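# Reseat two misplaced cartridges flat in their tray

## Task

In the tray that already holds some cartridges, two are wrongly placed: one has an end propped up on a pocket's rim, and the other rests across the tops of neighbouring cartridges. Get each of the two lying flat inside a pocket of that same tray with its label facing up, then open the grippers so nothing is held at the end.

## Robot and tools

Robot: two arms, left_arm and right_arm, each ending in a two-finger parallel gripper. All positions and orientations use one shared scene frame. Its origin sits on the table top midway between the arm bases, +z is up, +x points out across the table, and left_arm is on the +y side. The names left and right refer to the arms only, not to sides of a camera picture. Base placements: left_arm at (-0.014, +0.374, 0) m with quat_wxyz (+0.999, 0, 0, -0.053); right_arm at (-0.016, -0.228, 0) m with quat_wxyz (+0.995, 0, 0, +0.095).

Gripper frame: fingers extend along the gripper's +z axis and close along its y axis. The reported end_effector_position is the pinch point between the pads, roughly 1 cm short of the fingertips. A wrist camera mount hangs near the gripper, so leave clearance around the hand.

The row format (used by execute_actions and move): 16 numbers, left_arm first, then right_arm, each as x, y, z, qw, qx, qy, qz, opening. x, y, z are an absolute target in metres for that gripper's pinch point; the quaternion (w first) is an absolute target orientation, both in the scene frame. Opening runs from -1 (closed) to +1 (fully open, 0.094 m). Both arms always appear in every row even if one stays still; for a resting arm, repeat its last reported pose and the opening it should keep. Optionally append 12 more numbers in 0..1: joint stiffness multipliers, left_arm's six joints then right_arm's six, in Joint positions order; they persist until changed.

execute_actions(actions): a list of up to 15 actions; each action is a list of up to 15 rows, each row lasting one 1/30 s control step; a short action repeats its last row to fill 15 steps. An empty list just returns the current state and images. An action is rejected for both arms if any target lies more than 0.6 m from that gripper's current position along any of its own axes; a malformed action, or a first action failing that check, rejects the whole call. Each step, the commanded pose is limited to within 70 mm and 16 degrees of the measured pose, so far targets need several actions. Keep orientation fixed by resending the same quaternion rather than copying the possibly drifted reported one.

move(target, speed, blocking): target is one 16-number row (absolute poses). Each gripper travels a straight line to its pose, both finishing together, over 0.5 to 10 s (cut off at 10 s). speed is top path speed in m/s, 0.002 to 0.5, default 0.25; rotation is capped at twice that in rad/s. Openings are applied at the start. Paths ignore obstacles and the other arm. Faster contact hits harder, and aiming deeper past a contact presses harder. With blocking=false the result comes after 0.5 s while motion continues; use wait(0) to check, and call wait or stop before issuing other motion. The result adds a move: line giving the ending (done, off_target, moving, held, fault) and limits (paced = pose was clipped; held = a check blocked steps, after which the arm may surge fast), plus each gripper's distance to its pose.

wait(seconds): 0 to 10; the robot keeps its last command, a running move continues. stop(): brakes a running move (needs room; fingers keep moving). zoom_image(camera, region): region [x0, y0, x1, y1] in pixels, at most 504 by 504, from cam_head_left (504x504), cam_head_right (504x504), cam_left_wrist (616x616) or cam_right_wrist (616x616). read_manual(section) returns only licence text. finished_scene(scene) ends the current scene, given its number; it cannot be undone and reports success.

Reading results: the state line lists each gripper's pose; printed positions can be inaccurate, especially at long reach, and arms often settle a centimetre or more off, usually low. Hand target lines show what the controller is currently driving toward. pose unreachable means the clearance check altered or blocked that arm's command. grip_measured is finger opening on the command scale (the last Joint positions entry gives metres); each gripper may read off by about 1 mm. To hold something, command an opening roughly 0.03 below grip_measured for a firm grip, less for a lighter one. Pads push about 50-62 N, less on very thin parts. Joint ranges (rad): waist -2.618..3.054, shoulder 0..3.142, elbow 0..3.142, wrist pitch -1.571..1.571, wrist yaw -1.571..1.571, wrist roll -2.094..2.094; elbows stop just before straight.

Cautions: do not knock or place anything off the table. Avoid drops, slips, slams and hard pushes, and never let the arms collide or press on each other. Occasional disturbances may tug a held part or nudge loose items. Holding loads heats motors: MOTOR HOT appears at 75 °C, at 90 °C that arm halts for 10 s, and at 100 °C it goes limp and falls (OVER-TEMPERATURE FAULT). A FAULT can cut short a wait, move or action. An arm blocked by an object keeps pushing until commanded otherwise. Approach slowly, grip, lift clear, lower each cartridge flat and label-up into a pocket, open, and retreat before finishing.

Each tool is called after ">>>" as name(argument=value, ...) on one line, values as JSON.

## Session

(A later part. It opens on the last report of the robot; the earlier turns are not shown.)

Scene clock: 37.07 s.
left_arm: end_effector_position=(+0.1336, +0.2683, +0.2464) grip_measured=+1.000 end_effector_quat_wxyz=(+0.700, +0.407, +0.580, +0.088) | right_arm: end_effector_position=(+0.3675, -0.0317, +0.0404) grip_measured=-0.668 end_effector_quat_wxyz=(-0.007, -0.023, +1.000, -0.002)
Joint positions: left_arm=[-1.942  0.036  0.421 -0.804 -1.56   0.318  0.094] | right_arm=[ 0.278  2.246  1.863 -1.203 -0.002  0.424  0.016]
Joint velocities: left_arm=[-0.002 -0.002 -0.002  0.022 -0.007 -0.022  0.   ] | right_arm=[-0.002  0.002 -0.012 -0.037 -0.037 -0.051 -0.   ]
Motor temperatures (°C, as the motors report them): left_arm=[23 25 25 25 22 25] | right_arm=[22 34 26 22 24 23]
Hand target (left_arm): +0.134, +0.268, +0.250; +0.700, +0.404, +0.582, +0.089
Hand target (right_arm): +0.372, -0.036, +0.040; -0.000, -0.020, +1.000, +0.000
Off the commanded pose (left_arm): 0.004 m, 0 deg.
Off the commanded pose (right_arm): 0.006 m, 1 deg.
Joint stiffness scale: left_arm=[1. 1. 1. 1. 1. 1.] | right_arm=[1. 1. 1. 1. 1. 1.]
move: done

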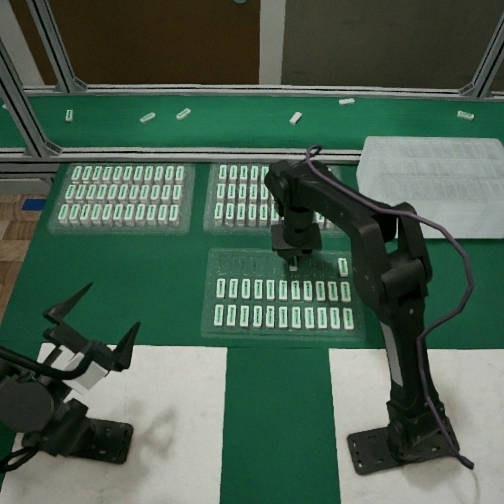

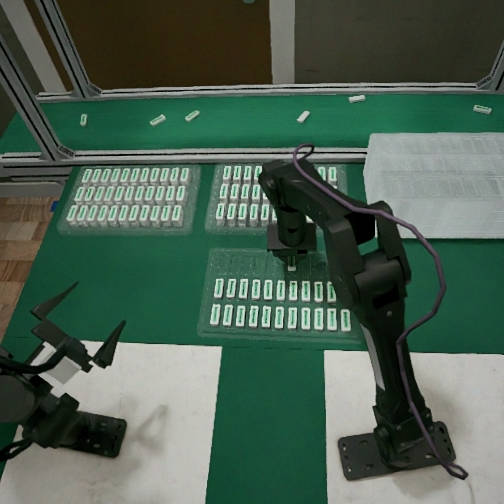

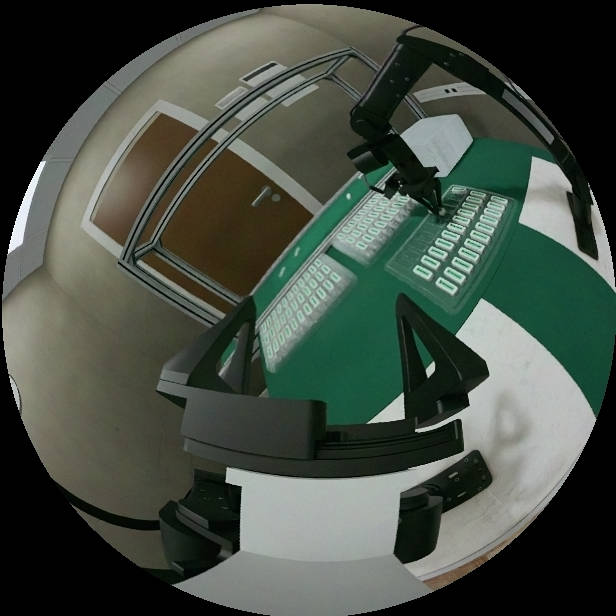

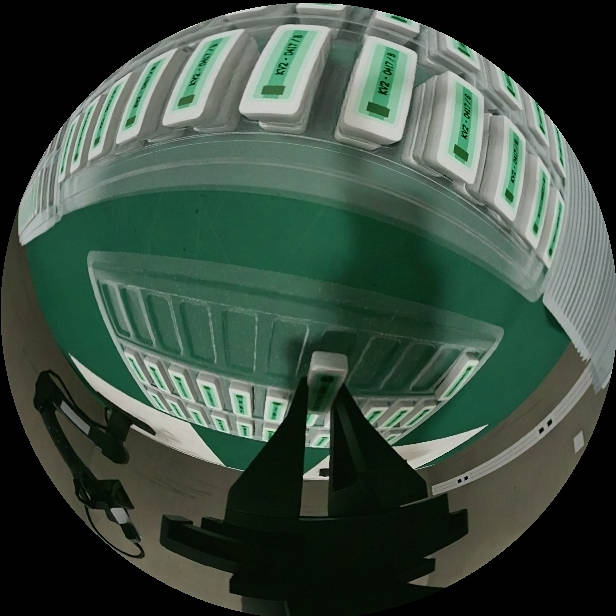

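>>> move(target=[0.134,0.268,0.25,0.7,0.404,0.582,0.089,1, 0.372,-0.041,0.03,0,-0.02,1,0,-0.8], speed=0.04)

>>> move(target=[0.134,0.268,0.25,0.7,0.404,0.582,0.089,1, 0.372,-0.041,0.03,0,-0.02,1,0,-0.5], speed=0.04)

>>> move(target=[0.134,0.268,0.25,0.7,0.404,0.582,0.089,1, 0.36,-0.041,0.09,0,0.07,0.9976,0,-0.5], speed=0.1)

>>> move(target=[0.134,0.268,0.25,0.7,0.404,0.582,0.089,1, 0.29,-0.11,0.09,0,0.07,0.9976,0,-1], speed=0.15)

Scene clock: 51.77 s.
left_arm: end_effector_position=(+0.1336, +0.2683, +0.2464) grip_measured=+1.000 end_effector_quat_wxyz=(+0.700, +0.407, +0.580, +0.088) | right_arm: end_effector_position=(+0.3675, -0.0375, +0.0293) grip_measured=-0.668 end_effector_quat_wxyz=(-0.009, -0.023, +1.000, -0.003)
Joint positions: left_arm=[-1.942  0.036  0.421 -0.804 -1.56   0.318  0.094] | right_arm=[ 0.266  2.246  1.818 -1.161 -0.002  0.412  0.016]
Joint velocities: left_arm=[-0.017 -0.017 -0.017  0.022 -0.022 -0.022  0.   ] | right_arm=[ 0.007  0.002 -0.002  0.007  0.066 -0.037 -0.   ]
Motor temperatures (°C, as the motors report them): left_arm=[23 25 25 25 22 25] | right_arm=[22 35 26 22 24 23]
Hand target (left_arm): +0.134, +0.268, +0.250; +0.700, +0.404, +0.582, +0.089
Hand target (right_arm): +0.372, -0.041, +0.030; -0.000, -0.020, +1.000, -0.000
Off the commanded pose (left_arm): 0.004 m, 0 deg.
Off the commanded pose (right_arm): 0.006 m, 1 deg.
Joint stiffness scale: left_arm=[1. 1. 1. 1. 1. 1.] | right_arm=[1. 1. 1. 1. 1. 1.]
move: done

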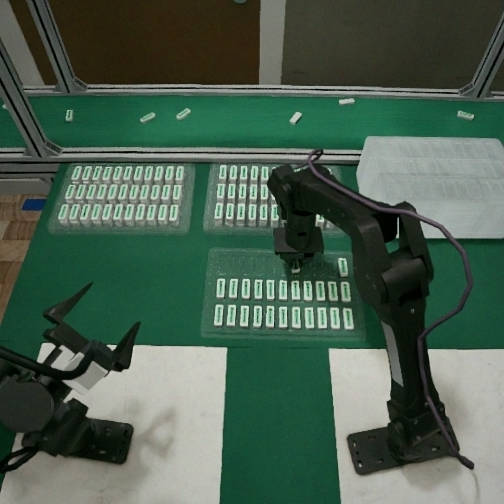

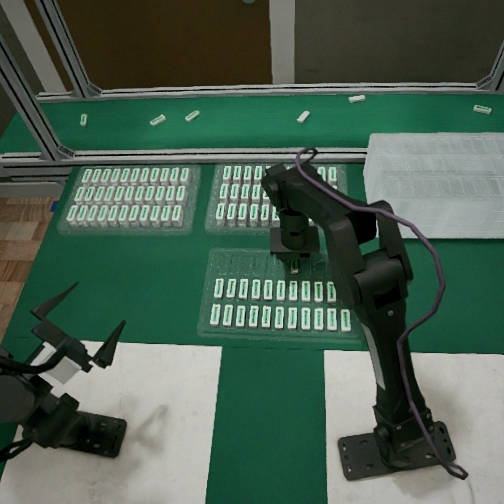

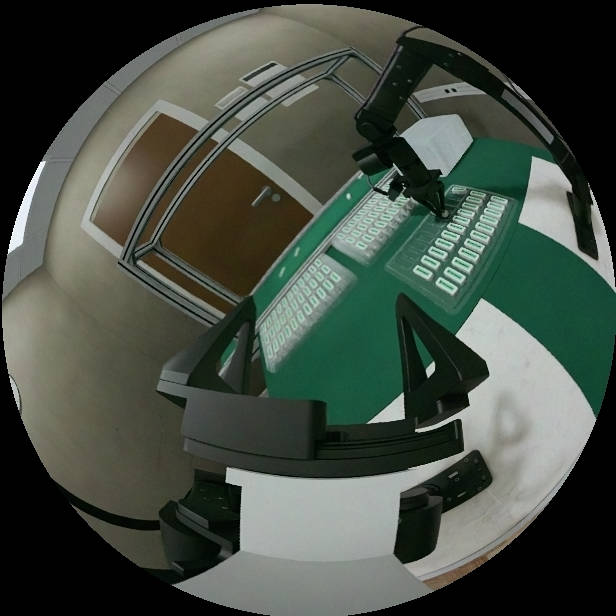

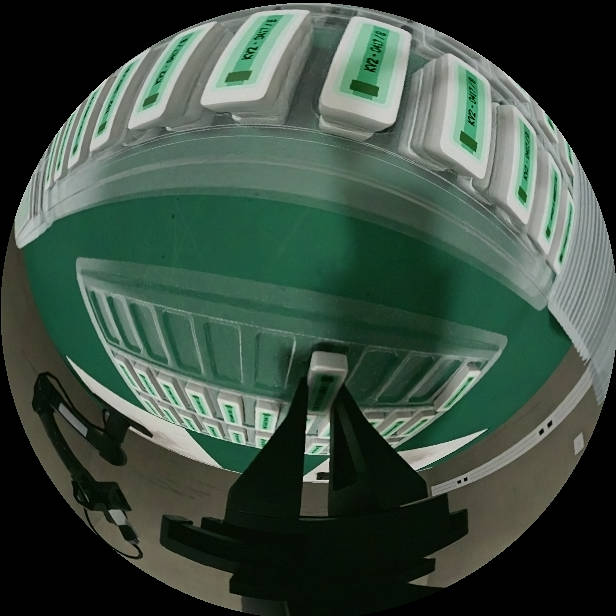

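Scene clock: 52.47 s.
left_arm: end_effector_position=(+0.1336, +0.2683, +0.2464) grip_measured=+1.000 end_effector_quat_wxyz=(+0.700, +0.407, +0.580, +0.088) | right_arm: end_effector_position=(+0.3679, -0.0373, +0.0293) grip_measured=-0.502 end_effector_quat_wxyz=(-0.008, -0.023, +1.000, -0.003)
Joint positions: left_arm=[-1.942  0.036  0.421 -0.804 -1.56   0.318  0.094] | right_arm=[ 0.266  2.246  1.818 -1.16  -0.002  0.412  0.023]
Joint velocities: left_arm=[-0.007  0.002  0.017  0.095 -0.007  0.022  0.   ] | right_arm=[-0.007  0.012 -0.002  0.022  0.037  0.022  0.   ]
Motor temperatures (°C, as the motors report them): left_arm=[23 25 25 25 22 25] | right_arm=[22 35 26 22 24 23]
Hand target (left_arm): +0.134, +0.268, +0.250; +0.700, +0.404, +0.582, +0.089
Hand target (right_arm): +0.372, -0.041, +0.030; -0.000, -0.020, +1.000, -0.000
Off the commanded pose (left_arm): 0.004 m, 0 deg.
Off the commanded pose (right_arm): 0.006 m, 1 deg.
Joint stiffness scale: left_arm=[1. 1. 1. 1. 1. 1.] | right_arm=[1. 1. 1. 1. 1. 1.]
move: done

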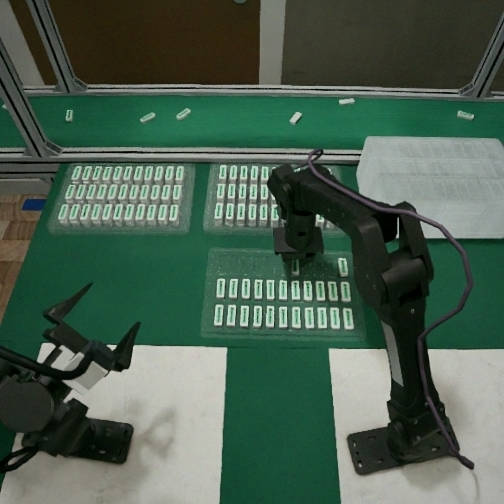

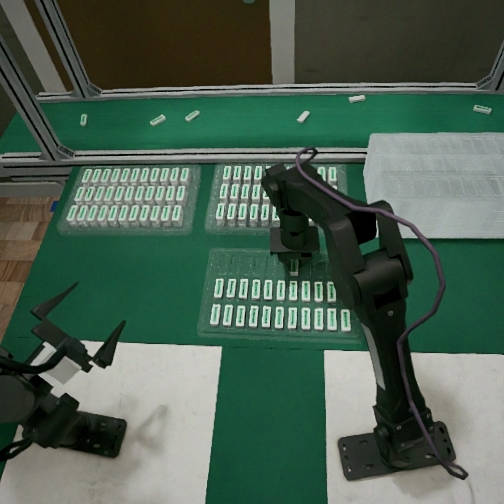

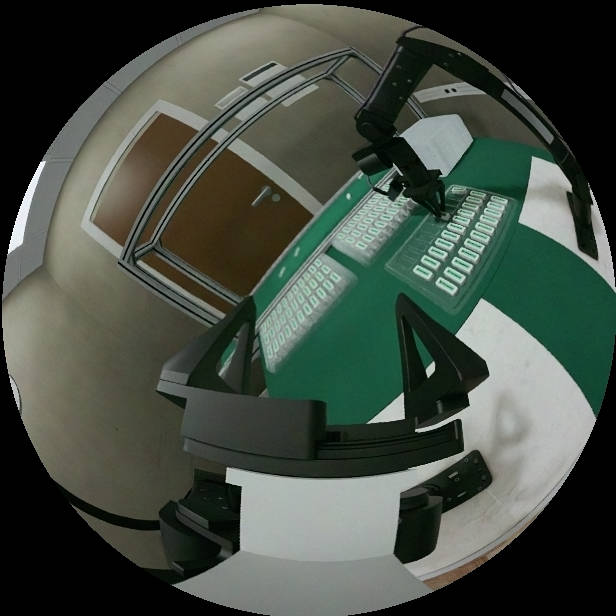

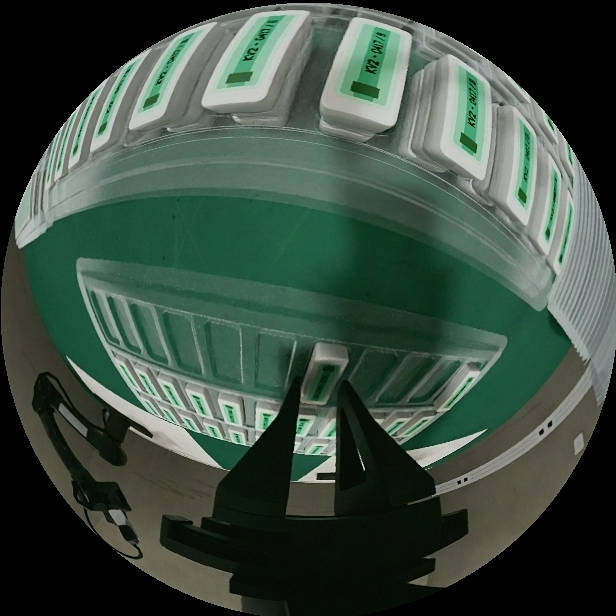

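Scene clock: 53.90 s.
left_arm: end_effector_position=(+0.1335, +0.2683, +0.2463) grip_measured=+1.000 end_effector_quat_wxyz=(+0.700, +0.407, +0.580, +0.088) | right_arm: end_effector_position=(+0.3549, -0.0437, +0.0714) grip_measured=-0.502 end_effector_quat_wxyz=(-0.018, +0.067, +0.998, -0.009)
Joint positions: left_arm=[-1.942  0.036  0.421 -0.804 -1.559  0.318  0.094] | right_arm=[ 0.266  2.186  1.888 -1.313 -0.002  0.592  0.023]
Joint velocities: left_arm=[-0.007  0.007 -0.012 -0.022 -0.007  0.051  0.   ] | right_arm=[ 0.017 -0.012 -0.007 -0.037 -0.051 -0.022  0.   ]
Motor temperatures (°C, as the motors report them): left_arm=[23 25 25 25 22 25] | right_arm=[22 35 26 22 24 23]
Hand target (left_arm): +0.134, +0.268, +0.250; +0.700, +0.404, +0.582, +0.089
Hand target (right_arm): +0.359, -0.042, +0.090; +0.000, +0.070, +0.998, +0.000
Off the commanded pose (left_arm): 0.004 m, 0 deg.
Off the commanded pose (right_arm): 0.019 m, 2 deg.
Joint stiffness scale: left_arm=[1. 1. 1. 1. 1. 1.] | right_arm=[1. 1. 1. 1. 1. 1.]
move: off_target (right_arm)

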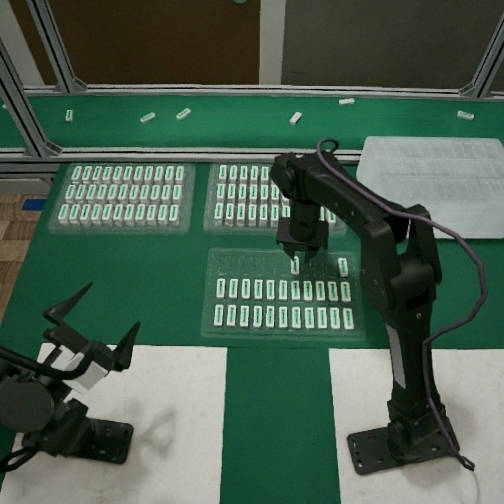

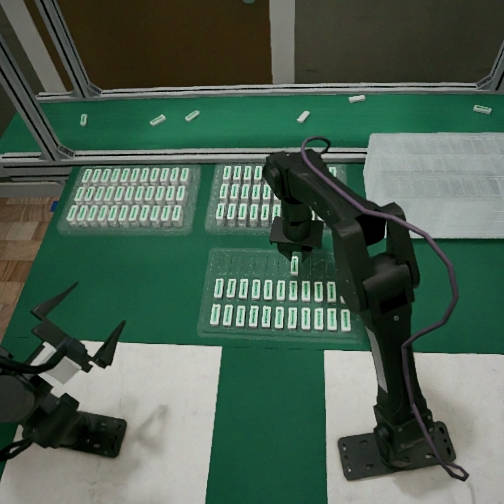

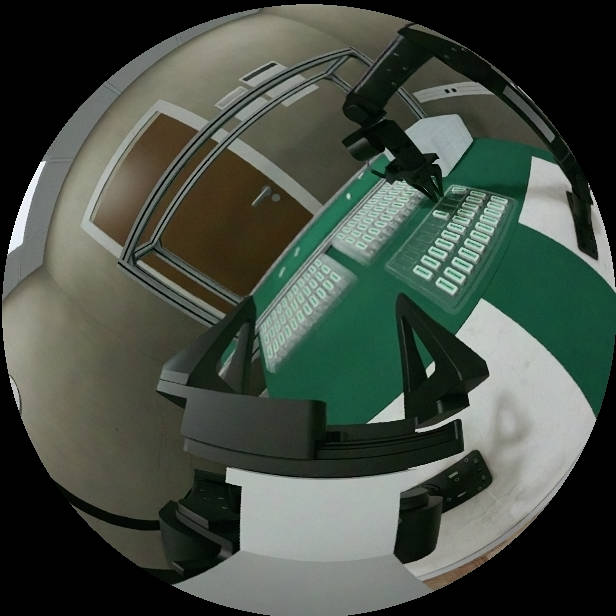

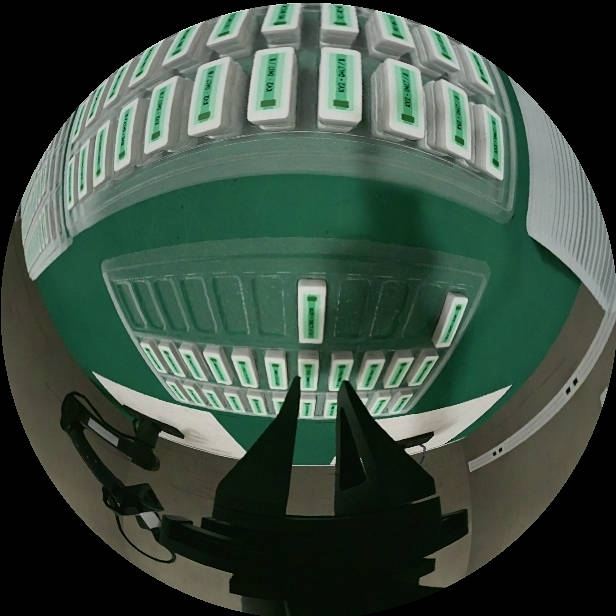

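Scene clock: 55.03 s.
left_arm: end_effector_position=(+0.1335, +0.2683, +0.2463) grip_measured=+1.000 end_effector_quat_wxyz=(+0.700, +0.407, +0.580, +0.088) | right_arm: end_effector_position=(+0.2870, -0.1082, +0.0851) grip_measured=-0.979 end_effector_quat_wxyz=(-0.016, +0.069, +0.997, -0.006)
Joint positions: left_arm=[-1.942  0.036  0.421 -0.804 -1.559  0.318  0.094] | right_arm=[ 0.18   1.822  1.419 -1.202 -0.002  0.509  0.001]
Joint velocities: left_arm=[ 0.007  0.007 -0.007 -0.007  0.037 -0.037  0.   ] | right_arm=[-0.012 -0.007 -0.007  0.095 -0.081  0.007  0.001]
Motor temperatures (°C, as the motors report them): left_arm=[23 25 25 25 22 25] | right_arm=[22 35 26 22 24 23]
Hand target (left_arm): +0.134, +0.268, +0.250; +0.700, +0.404, +0.582, +0.089
Hand target (right_arm): +0.291, -0.111, +0.090; -0.000, +0.070, +0.998, -0.001
Off the commanded pose (left_arm): 0.004 m, 0 deg.
Off the commanded pose (right_arm): 0.006 m, 2 deg.
Joint stiffness scale: left_arm=[1. 1. 1. 1. 1. 1.] | right_arm=[1. 1. 1. 1. 1. 1.]
move: done

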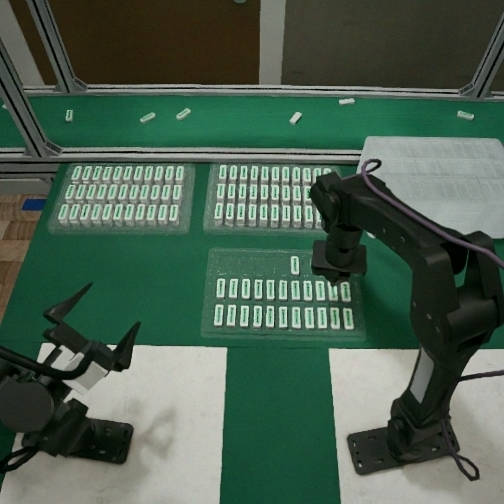

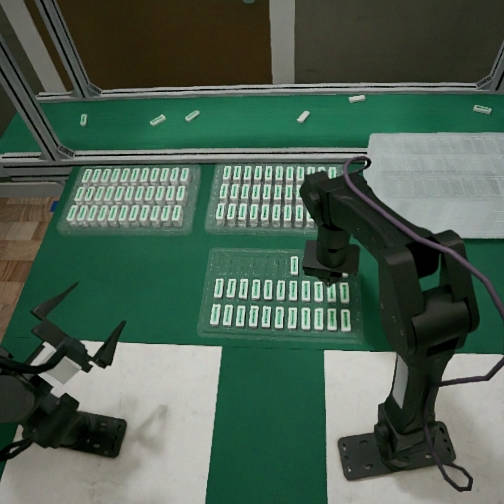

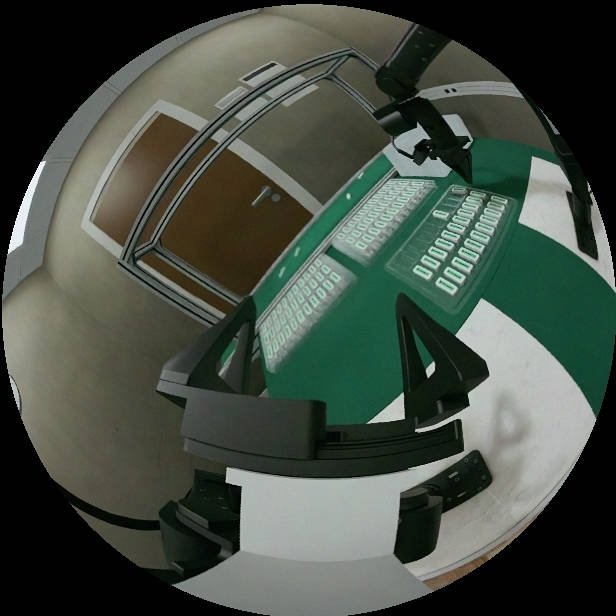

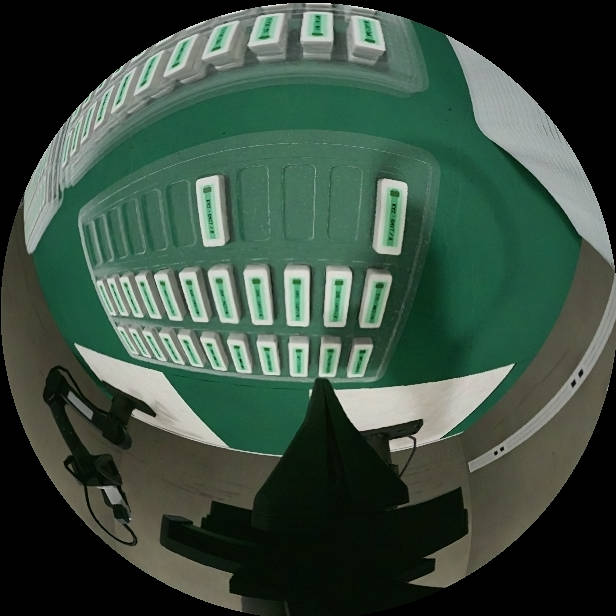

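>>> move(target=[0.134,0.268,0.25,0.7,0.404,0.582,0.089,1, 0.362,-0.14,0.06,0,0.07,0.9976,0,-0.4], speed=0.12)

>>> move(target=[0.134,0.268,0.25,0.7,0.404,0.582,0.089,1, 0.362,-0.14,0.03,0,0.07,0.9976,0,-0.4], speed=0.05)

Scene clock: 64.37 s.
left_arm: end_effector_position=(+0.1335, +0.2683, +0.2463) grip_measured=+1.000 end_effector_quat_wxyz=(+0.700, +0.407, +0.580, +0.088) | right_arm: end_effector_position=(+0.3489, -0.1390, +0.0523) grip_measured=-0.402 end_effector_quat_wxyz=(-0.023, +0.070, +0.997, -0.006)
Joint positions: left_arm=[-1.942  0.036  0.421 -0.804 -1.559  0.318  0.094] | right_arm=[ 0.044  2.046  1.595 -1.167 -0.002  0.375  0.028]
Joint velocities: left_arm=[-0.002  0.012  0.012  0.051  0.037 -0.007  0.   ] | right_arm=[ 0.017 -0.002  0.017 -0.022  0.037  0.022 -0.   ]
Motor temperatures (°C, as the motors report them): left_arm=[23 26 25 25 22 25] | right_arm=[22 34 26 22 24 23]
Hand target (left_arm): +0.134, +0.268, +0.250; +0.700, +0.404, +0.582, +0.089
Hand target (right_arm): +0.362, -0.140, +0.061; -0.000, +0.070, +0.998, -0.001
Off the commanded pose (left_arm): 0.004 m, 0 deg.
Off the commanded pose (right_arm): 0.015 m, 3 deg.
Joint stiffness scale: left_arm=[1. 1. 1. 1. 1. 1.] | right_arm=[1. 1. 1. 1. 1. 1.]
move: off_target (right_arm)

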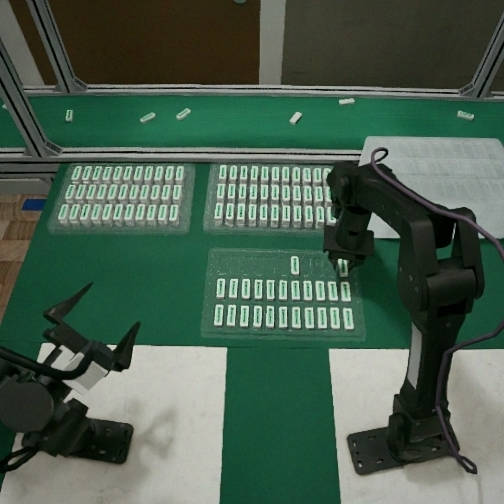

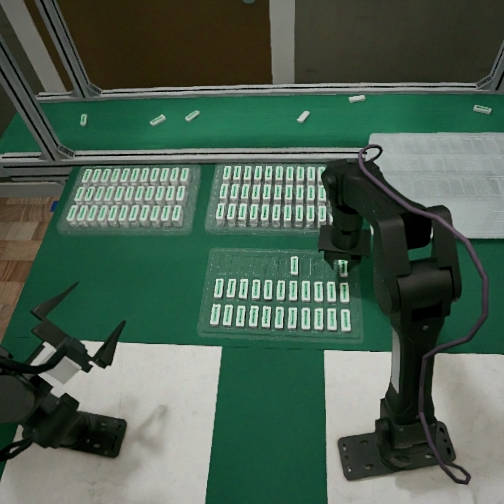

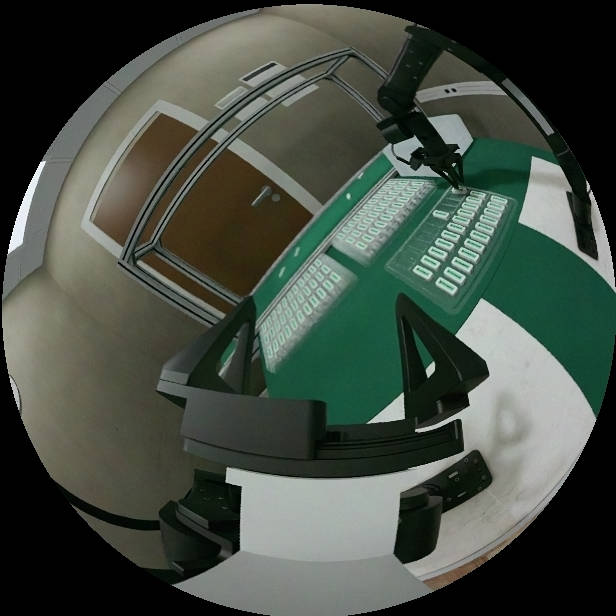

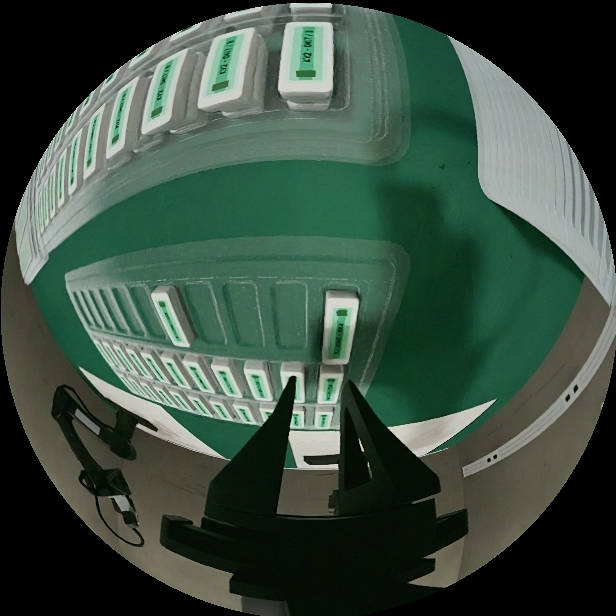

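Scene clock: 65.27 s.
left_arm: end_effector_position=(+0.1335, +0.2683, +0.2463) grip_measured=+1.000 end_effector_quat_wxyz=(+0.700, +0.407, +0.580, +0.088) | right_arm: end_effector_position=(+0.3573, -0.1371, +0.0329) grip_measured=-0.402 end_effector_quat_wxyz=(-0.010, +0.068, +0.998, -0.003)
Joint positions: left_arm=[-1.942  0.036  0.421 -0.804 -1.559  0.318  0.094] | right_arm=[ 0.044  2.072  1.555 -1.075 -0.001  0.372  0.028]
Joint velocities: left_arm=[-0.007 -0.012  0.022  0.007 -0.051  0.037  0.   ] | right_arm=[ 0.007  0.007  0.012 -0.007  0.022 -0.051 -0.   ]
Motor temperatures (°C, as the motors report them): left_arm=[23 26 25 25 22 25] | right_arm=[22 34 26 22 24 23]
Hand target (left_arm): +0.134, +0.268, +0.250; +0.700, +0.404, +0.582, +0.089
Hand target (right_arm): +0.362, -0.140, +0.030; -0.000, +0.070, +0.998, +0.000
Off the commanded pose (left_arm): 0.004 m, 0 deg.
Off the commanded pose (right_arm): 0.006 m, 1 deg.
Joint stiffness scale: left_arm=[1. 1. 1. 1. 1. 1.] | right_arm=[1. 1. 1. 1. 1. 1.]
move: done

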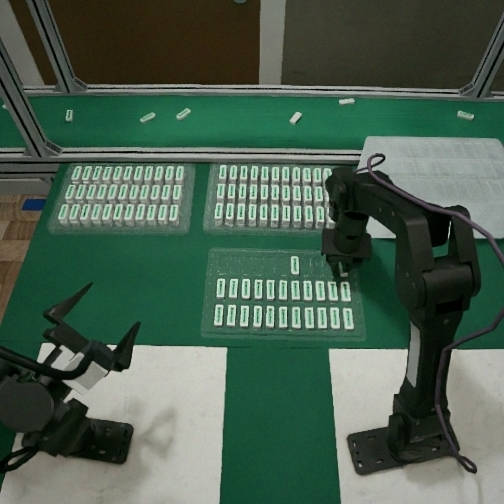

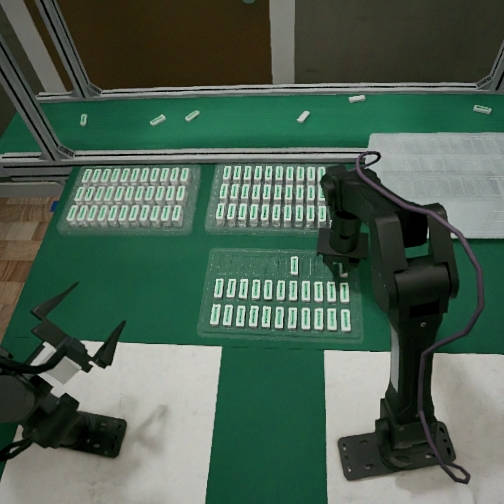

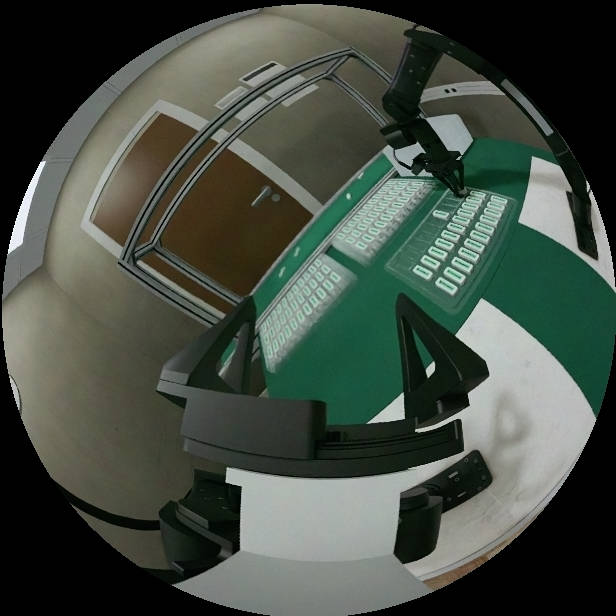

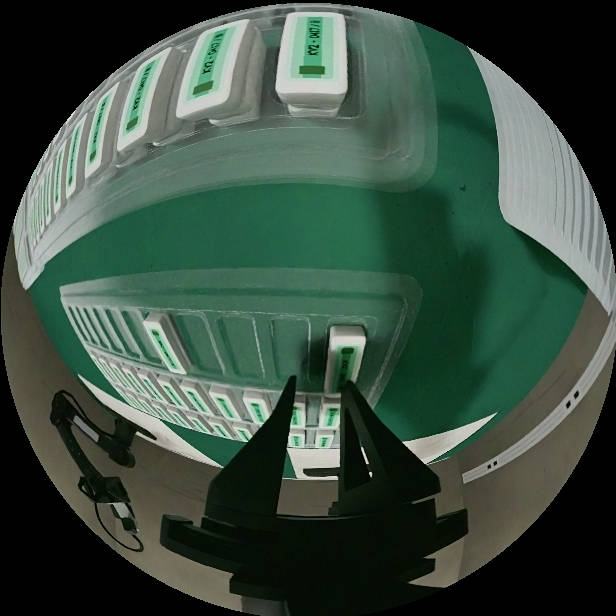

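The right finger has landed on top of the tilted cartridge, so I'll drag it toward +x while pressing down.

>>> move(target=[0.134,0.268,0.25,0.7,0.404,0.582,0.089,1, 0.375,-0.14,0.032,0,0.07,0.9976,0,-0.4], speed=0.03)

>>> move(target=[0.134,0.268,0.25,0.7,0.404,0.582,0.089,1, 0.36,-0.14,0.09,0,0.07,0.9976,0,-0.4], speed=0.1)

>>> move(target=[0.134,0.268,0.25,0.7,0.404,0.582,0.089,1, 0.28,-0.10,0.1,0,0.07,0.9976,0,-0.4], speed=0.15)

>>> zoom_image(camera="cam_right_wrist", region=[160, 130, 460, 340])

Scene clock: 74.67 s.
left_arm: end_effector_position=(+0.1335, +0.2683, +0.2463) grip_measured=+1.000 end_effector_quat_wxyz=(+0.700, +0.407, +0.580, +0.088) | right_arm: end_effector_position=(+0.3660, -0.1351, +0.0320) grip_measured=-0.402 end_effector_quat_wxyz=(-0.007, +0.065, +0.998, -0.002)
Joint positions: left_arm=[-1.942  0.036  0.421 -0.804 -1.559  0.318  0.094] | right_arm=[ 0.044  2.1    1.594 -1.079 -0.001  0.365  0.028]
Joint velocities: left_arm=[ 0.002 -0.007  0.002  0.066  0.007 -0.022  0.   ] | right_arm=[-0.007  0.012 -0.002 -0.037 -0.037 -0.022 -0.001]
Motor temperatures (°C, as the motors report them): left_arm=[23 26 25 25 22 25] | right_arm=[22 34 26 22 24 23]
Hand target (left_arm): +0.134, +0.268, +0.250; +0.700, +0.404, +0.582, +0.089
Hand target (right_arm): +0.375, -0.140, +0.032; -0.000, +0.070, +0.998, -0.000
Off the commanded pose (left_arm): 0.004 m, 0 deg.
Off the commanded pose (right_arm): 0.010 m, 1 deg.
Joint stiffness scale: left_arm=[1. 1. 1. 1. 1. 1.] | right_arm=[1. 1. 1. 1. 1. 1.]
move: done

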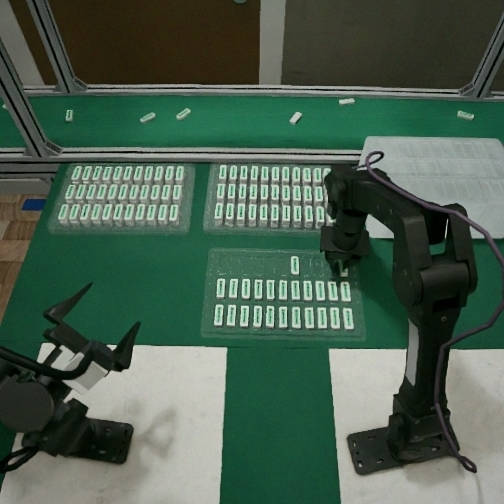

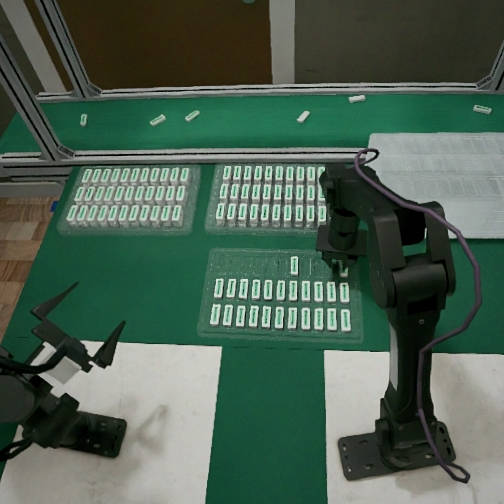

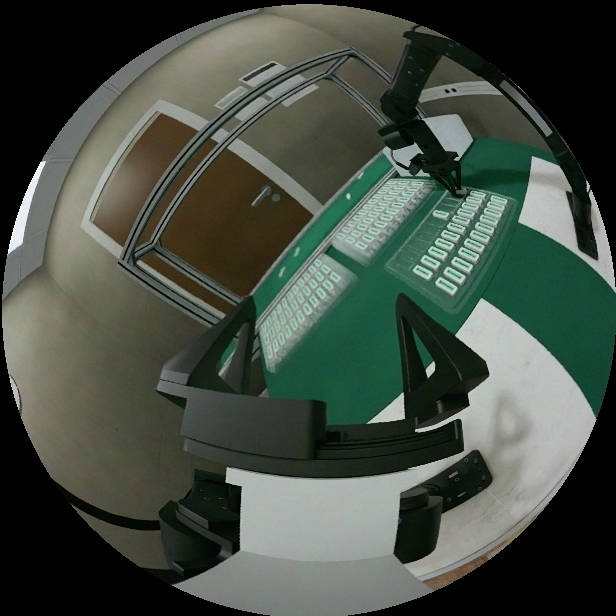

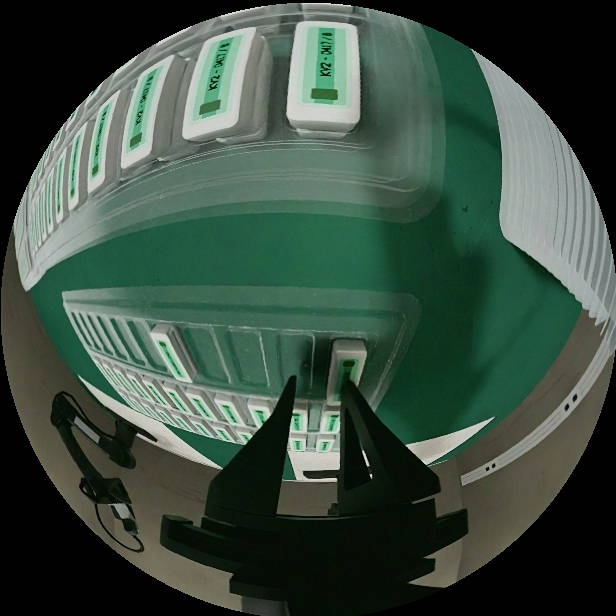

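Scene clock: 75.80 s.
left_arm: end_effector_position=(+0.1335, +0.2682, +0.2463) grip_measured=+1.000 end_effector_quat_wxyz=(+0.700, +0.407, +0.580, +0.088) | right_arm: end_effector_position=(+0.3542, -0.1379, +0.0755) grip_measured=-0.402 end_effector_quat_wxyz=(-0.015, +0.065, +0.998, -0.004)
Joint positions: left_arm=[-1.942  0.036  0.421 -0.804 -1.559  0.318  0.094] | right_arm=[ 0.044  2.037  1.674 -1.24  -0.001  0.365  0.028]
Joint velocities: left_arm=[-0.002  0.012 -0.002 -0.022 -0.051 -0.007  0.   ] | right_arm=[-0.012 -0.012  0.002 -0.022 -0.022 -0.022  0.   ]
Motor temperatures (°C, as the motors report them): left_arm=[23 26 25 25 22 25] | right_arm=[22 34 26 22 24 23]
Hand target (left_arm): +0.134, +0.268, +0.250; +0.700, +0.404, +0.582, +0.089
Hand target (right_arm): +0.359, -0.140, +0.090; +0.000, +0.070, +0.998, +0.000
Off the commanded pose (left_arm): 0.004 m, 0 deg.
Off the commanded pose (right_arm): 0.016 m, 2 deg.
Joint stiffness scale: left_arm=[1. 1. 1. 1. 1. 1.] | right_arm=[1. 1. 1. 1. 1. 1.]
move: off_target (right_arm)

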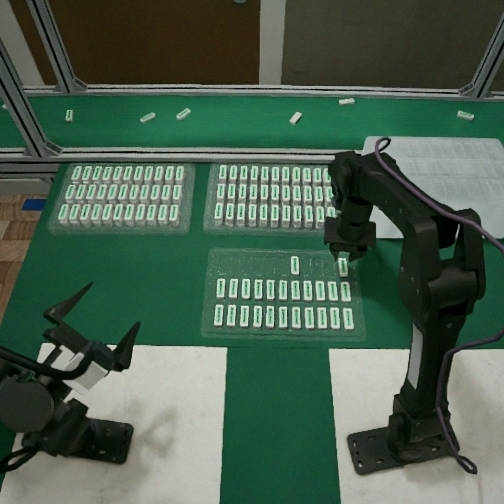

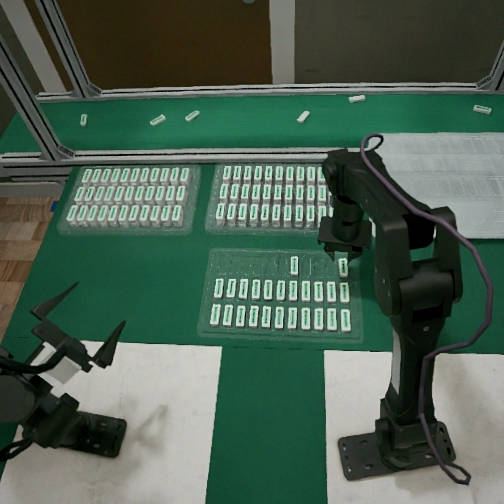

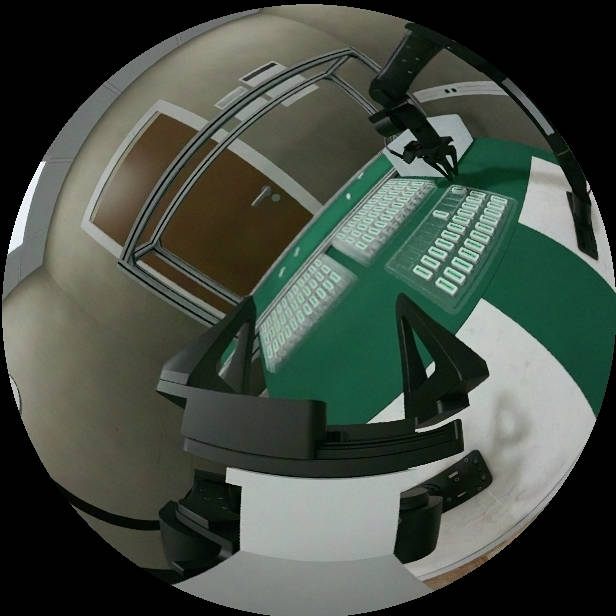

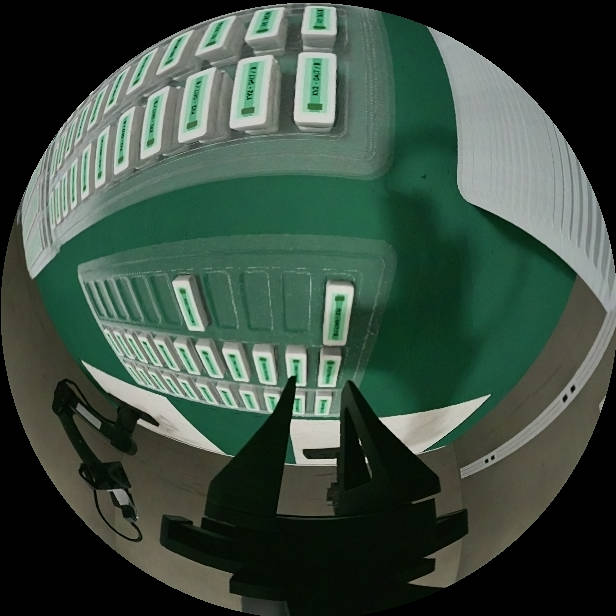

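Scene clock: 76.87 s.
left_arm: end_effector_position=(+0.1335, +0.2682, +0.2463) grip_measured=+1.000 end_effector_quat_wxyz=(+0.700, +0.407, +0.580, +0.088) | right_arm: end_effector_position=(+0.2801, -0.1028, +0.0958) grip_measured=-0.402 end_effector_quat_wxyz=(-0.012, +0.070, +0.997, -0.005)
Joint positions: left_arm=[-1.942  0.036  0.421 -0.804 -1.559  0.318  0.094] | right_arm=[ 0.204  1.791  1.423 -1.228 -0.002  0.535  0.028]
Joint velocities: left_arm=[ 0.022  0.017 -0.012 -0.007  0.007 -0.051  0.   ] | right_arm=[-0.017  0.007  0.022  0.022 -0.007  0.051 -0.   ]
Motor temperatures (°C, as the motors report them): left_arm=[23 26 25 25 22 25] | right_arm=[22 34 26 22 24 23]
Hand target (left_arm): +0.134, +0.268, +0.250; +0.700, +0.404, +0.582, +0.089
Hand target (right_arm): +0.280, -0.100, +0.100; -0.000, +0.070, +0.998, +0.001
Off the commanded pose (left_arm): 0.004 m, 0 deg.
Off the commanded pose (right_arm): 0.005 m, 1 deg.
Joint stiffness scale: left_arm=[1. 1. 1. 1. 1. 1.] | right_arm=[1. 1. 1. 1. 1. 1.]
move: done

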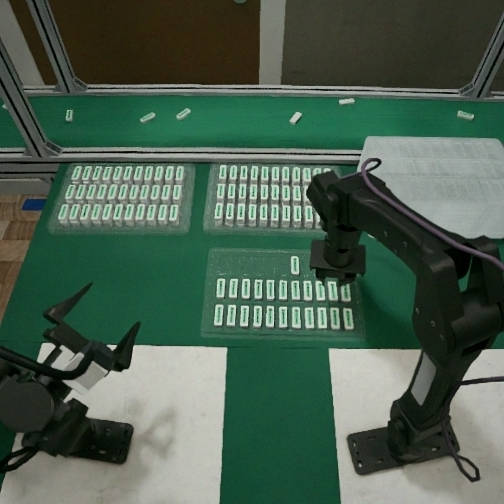

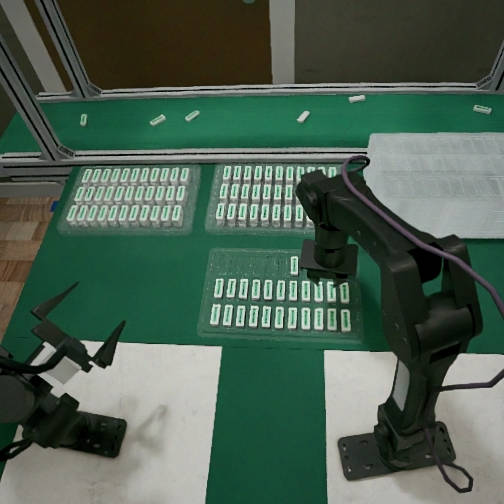

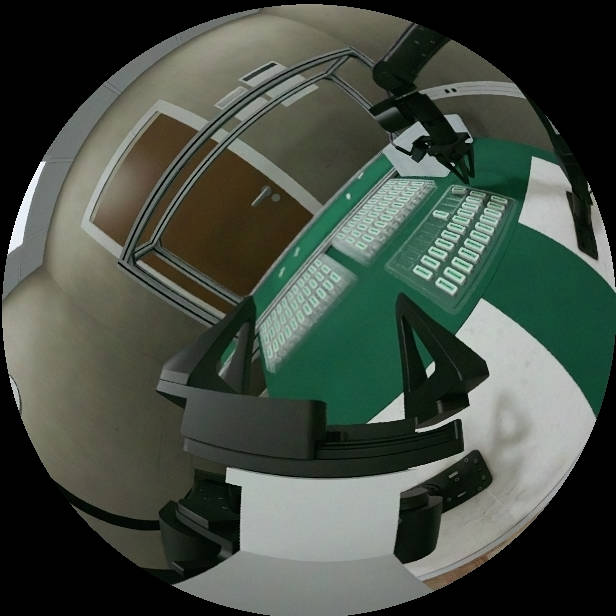

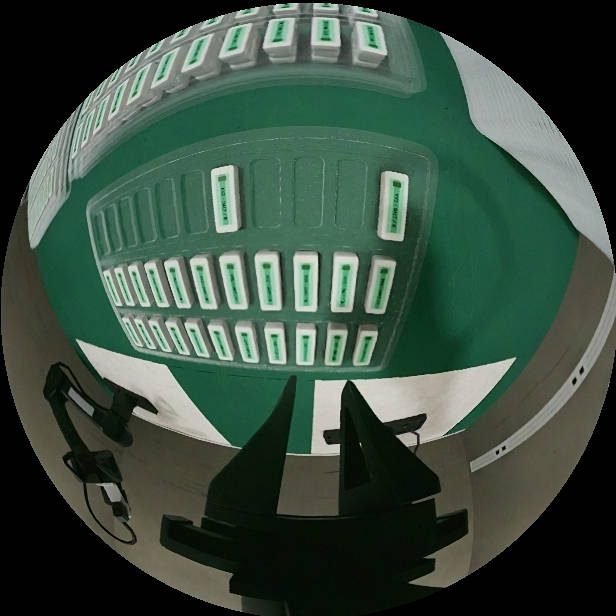

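Region (160, 130, 460, 340) of cam_right_wrist's 616x616 image, scaled by 1.680, with more detail than that image has; it fills the top 353 rows of this view, and the rest is white.

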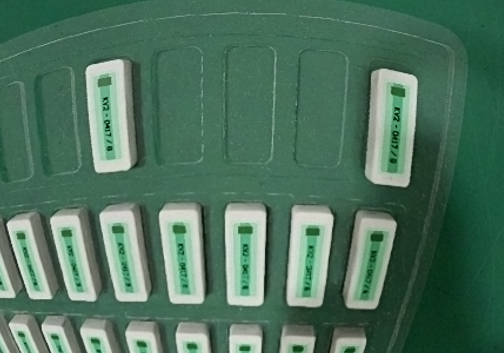

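>>> move(target=[0.134,0.268,0.25,0.7,0.404,0.582,0.089,1, 0.365,-0.152,0.065,0,0.07,0.9976,0,-0.4], speed=0.15)

Scene clock: 98.07 s.
left_arm: end_effector_position=(+0.1335, +0.2682, +0.2463) grip_measured=+1.000 end_effector_quat_wxyz=(+0.700, +0.407, +0.580, +0.088) | right_arm: end_effector_position=(+0.3530, -0.1510, +0.0571) grip_measured=-0.402 end_effector_quat_wxyz=(-0.023, +0.071, +0.997, -0.005)
Joint positions: left_arm=[-1.942  0.036  0.421 -0.804 -1.559  0.318  0.094] | right_arm=[ 0.01   2.046  1.615 -1.185 -0.002  0.343  0.028]
Joint velocities: left_arm=[ 0.002 -0.007 -0.007 -0.081 -0.007 -0.022  0.   ] | right_arm=[ 0.002 -0.002 -0.007 -0.066 -0.037 -0.037  0.001]
Motor temperatures (°C, as the motors report them): left_arm=[23 26 26 26 22 25] | right_arm=[22 34 26 22 24 23]
Hand target (left_arm): +0.134, +0.268, +0.250; +0.700, +0.404, +0.582, +0.089
Hand target (right_arm): +0.365, -0.152, +0.066; -0.000, +0.070, +0.998, -0.001
Off the commanded pose (left_arm): 0.004 m, 0 deg.
Off the commanded pose (right_arm): 0.014 m, 3 deg.
Joint stiffness scale: left_arm=[1. 1. 1. 1. 1. 1.] | right_arm=[1. 1. 1. 1. 1. 1.]
move: off_target (right_arm)

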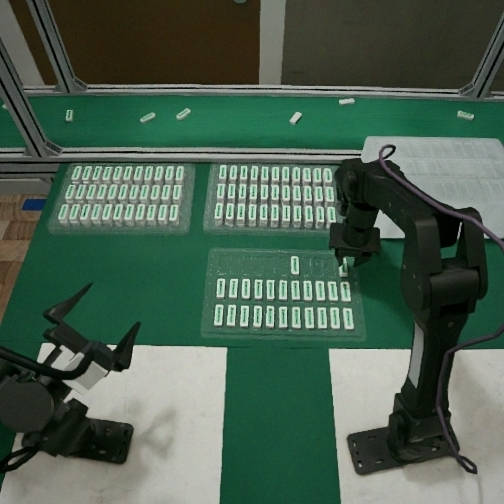

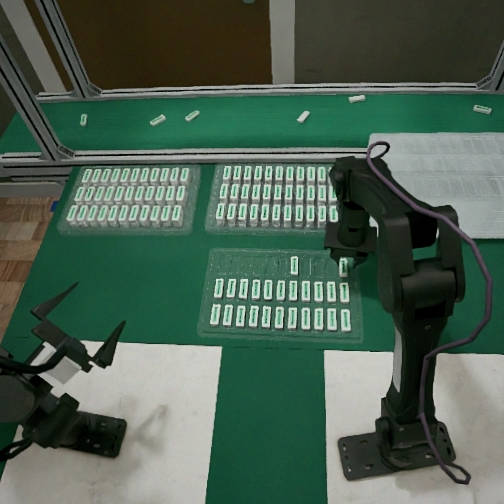

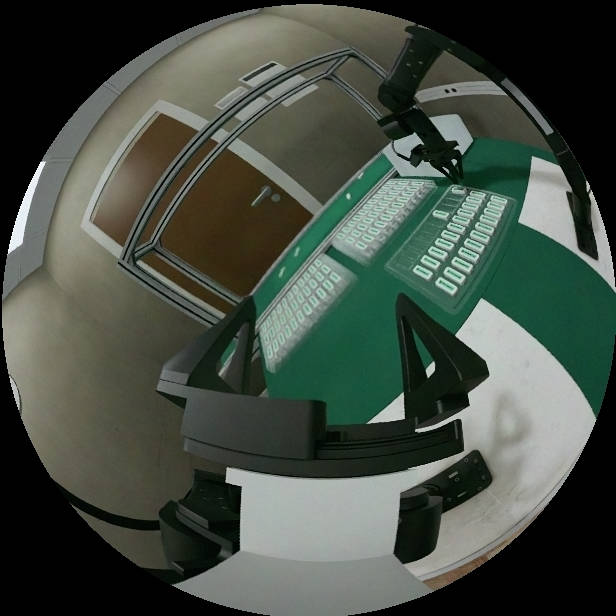

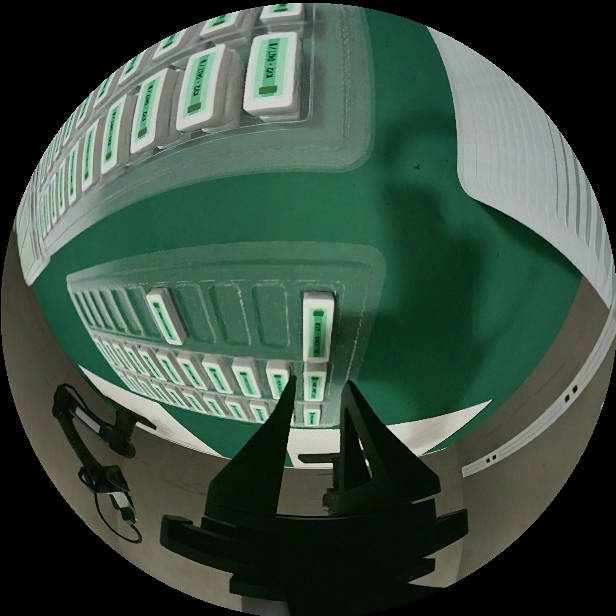

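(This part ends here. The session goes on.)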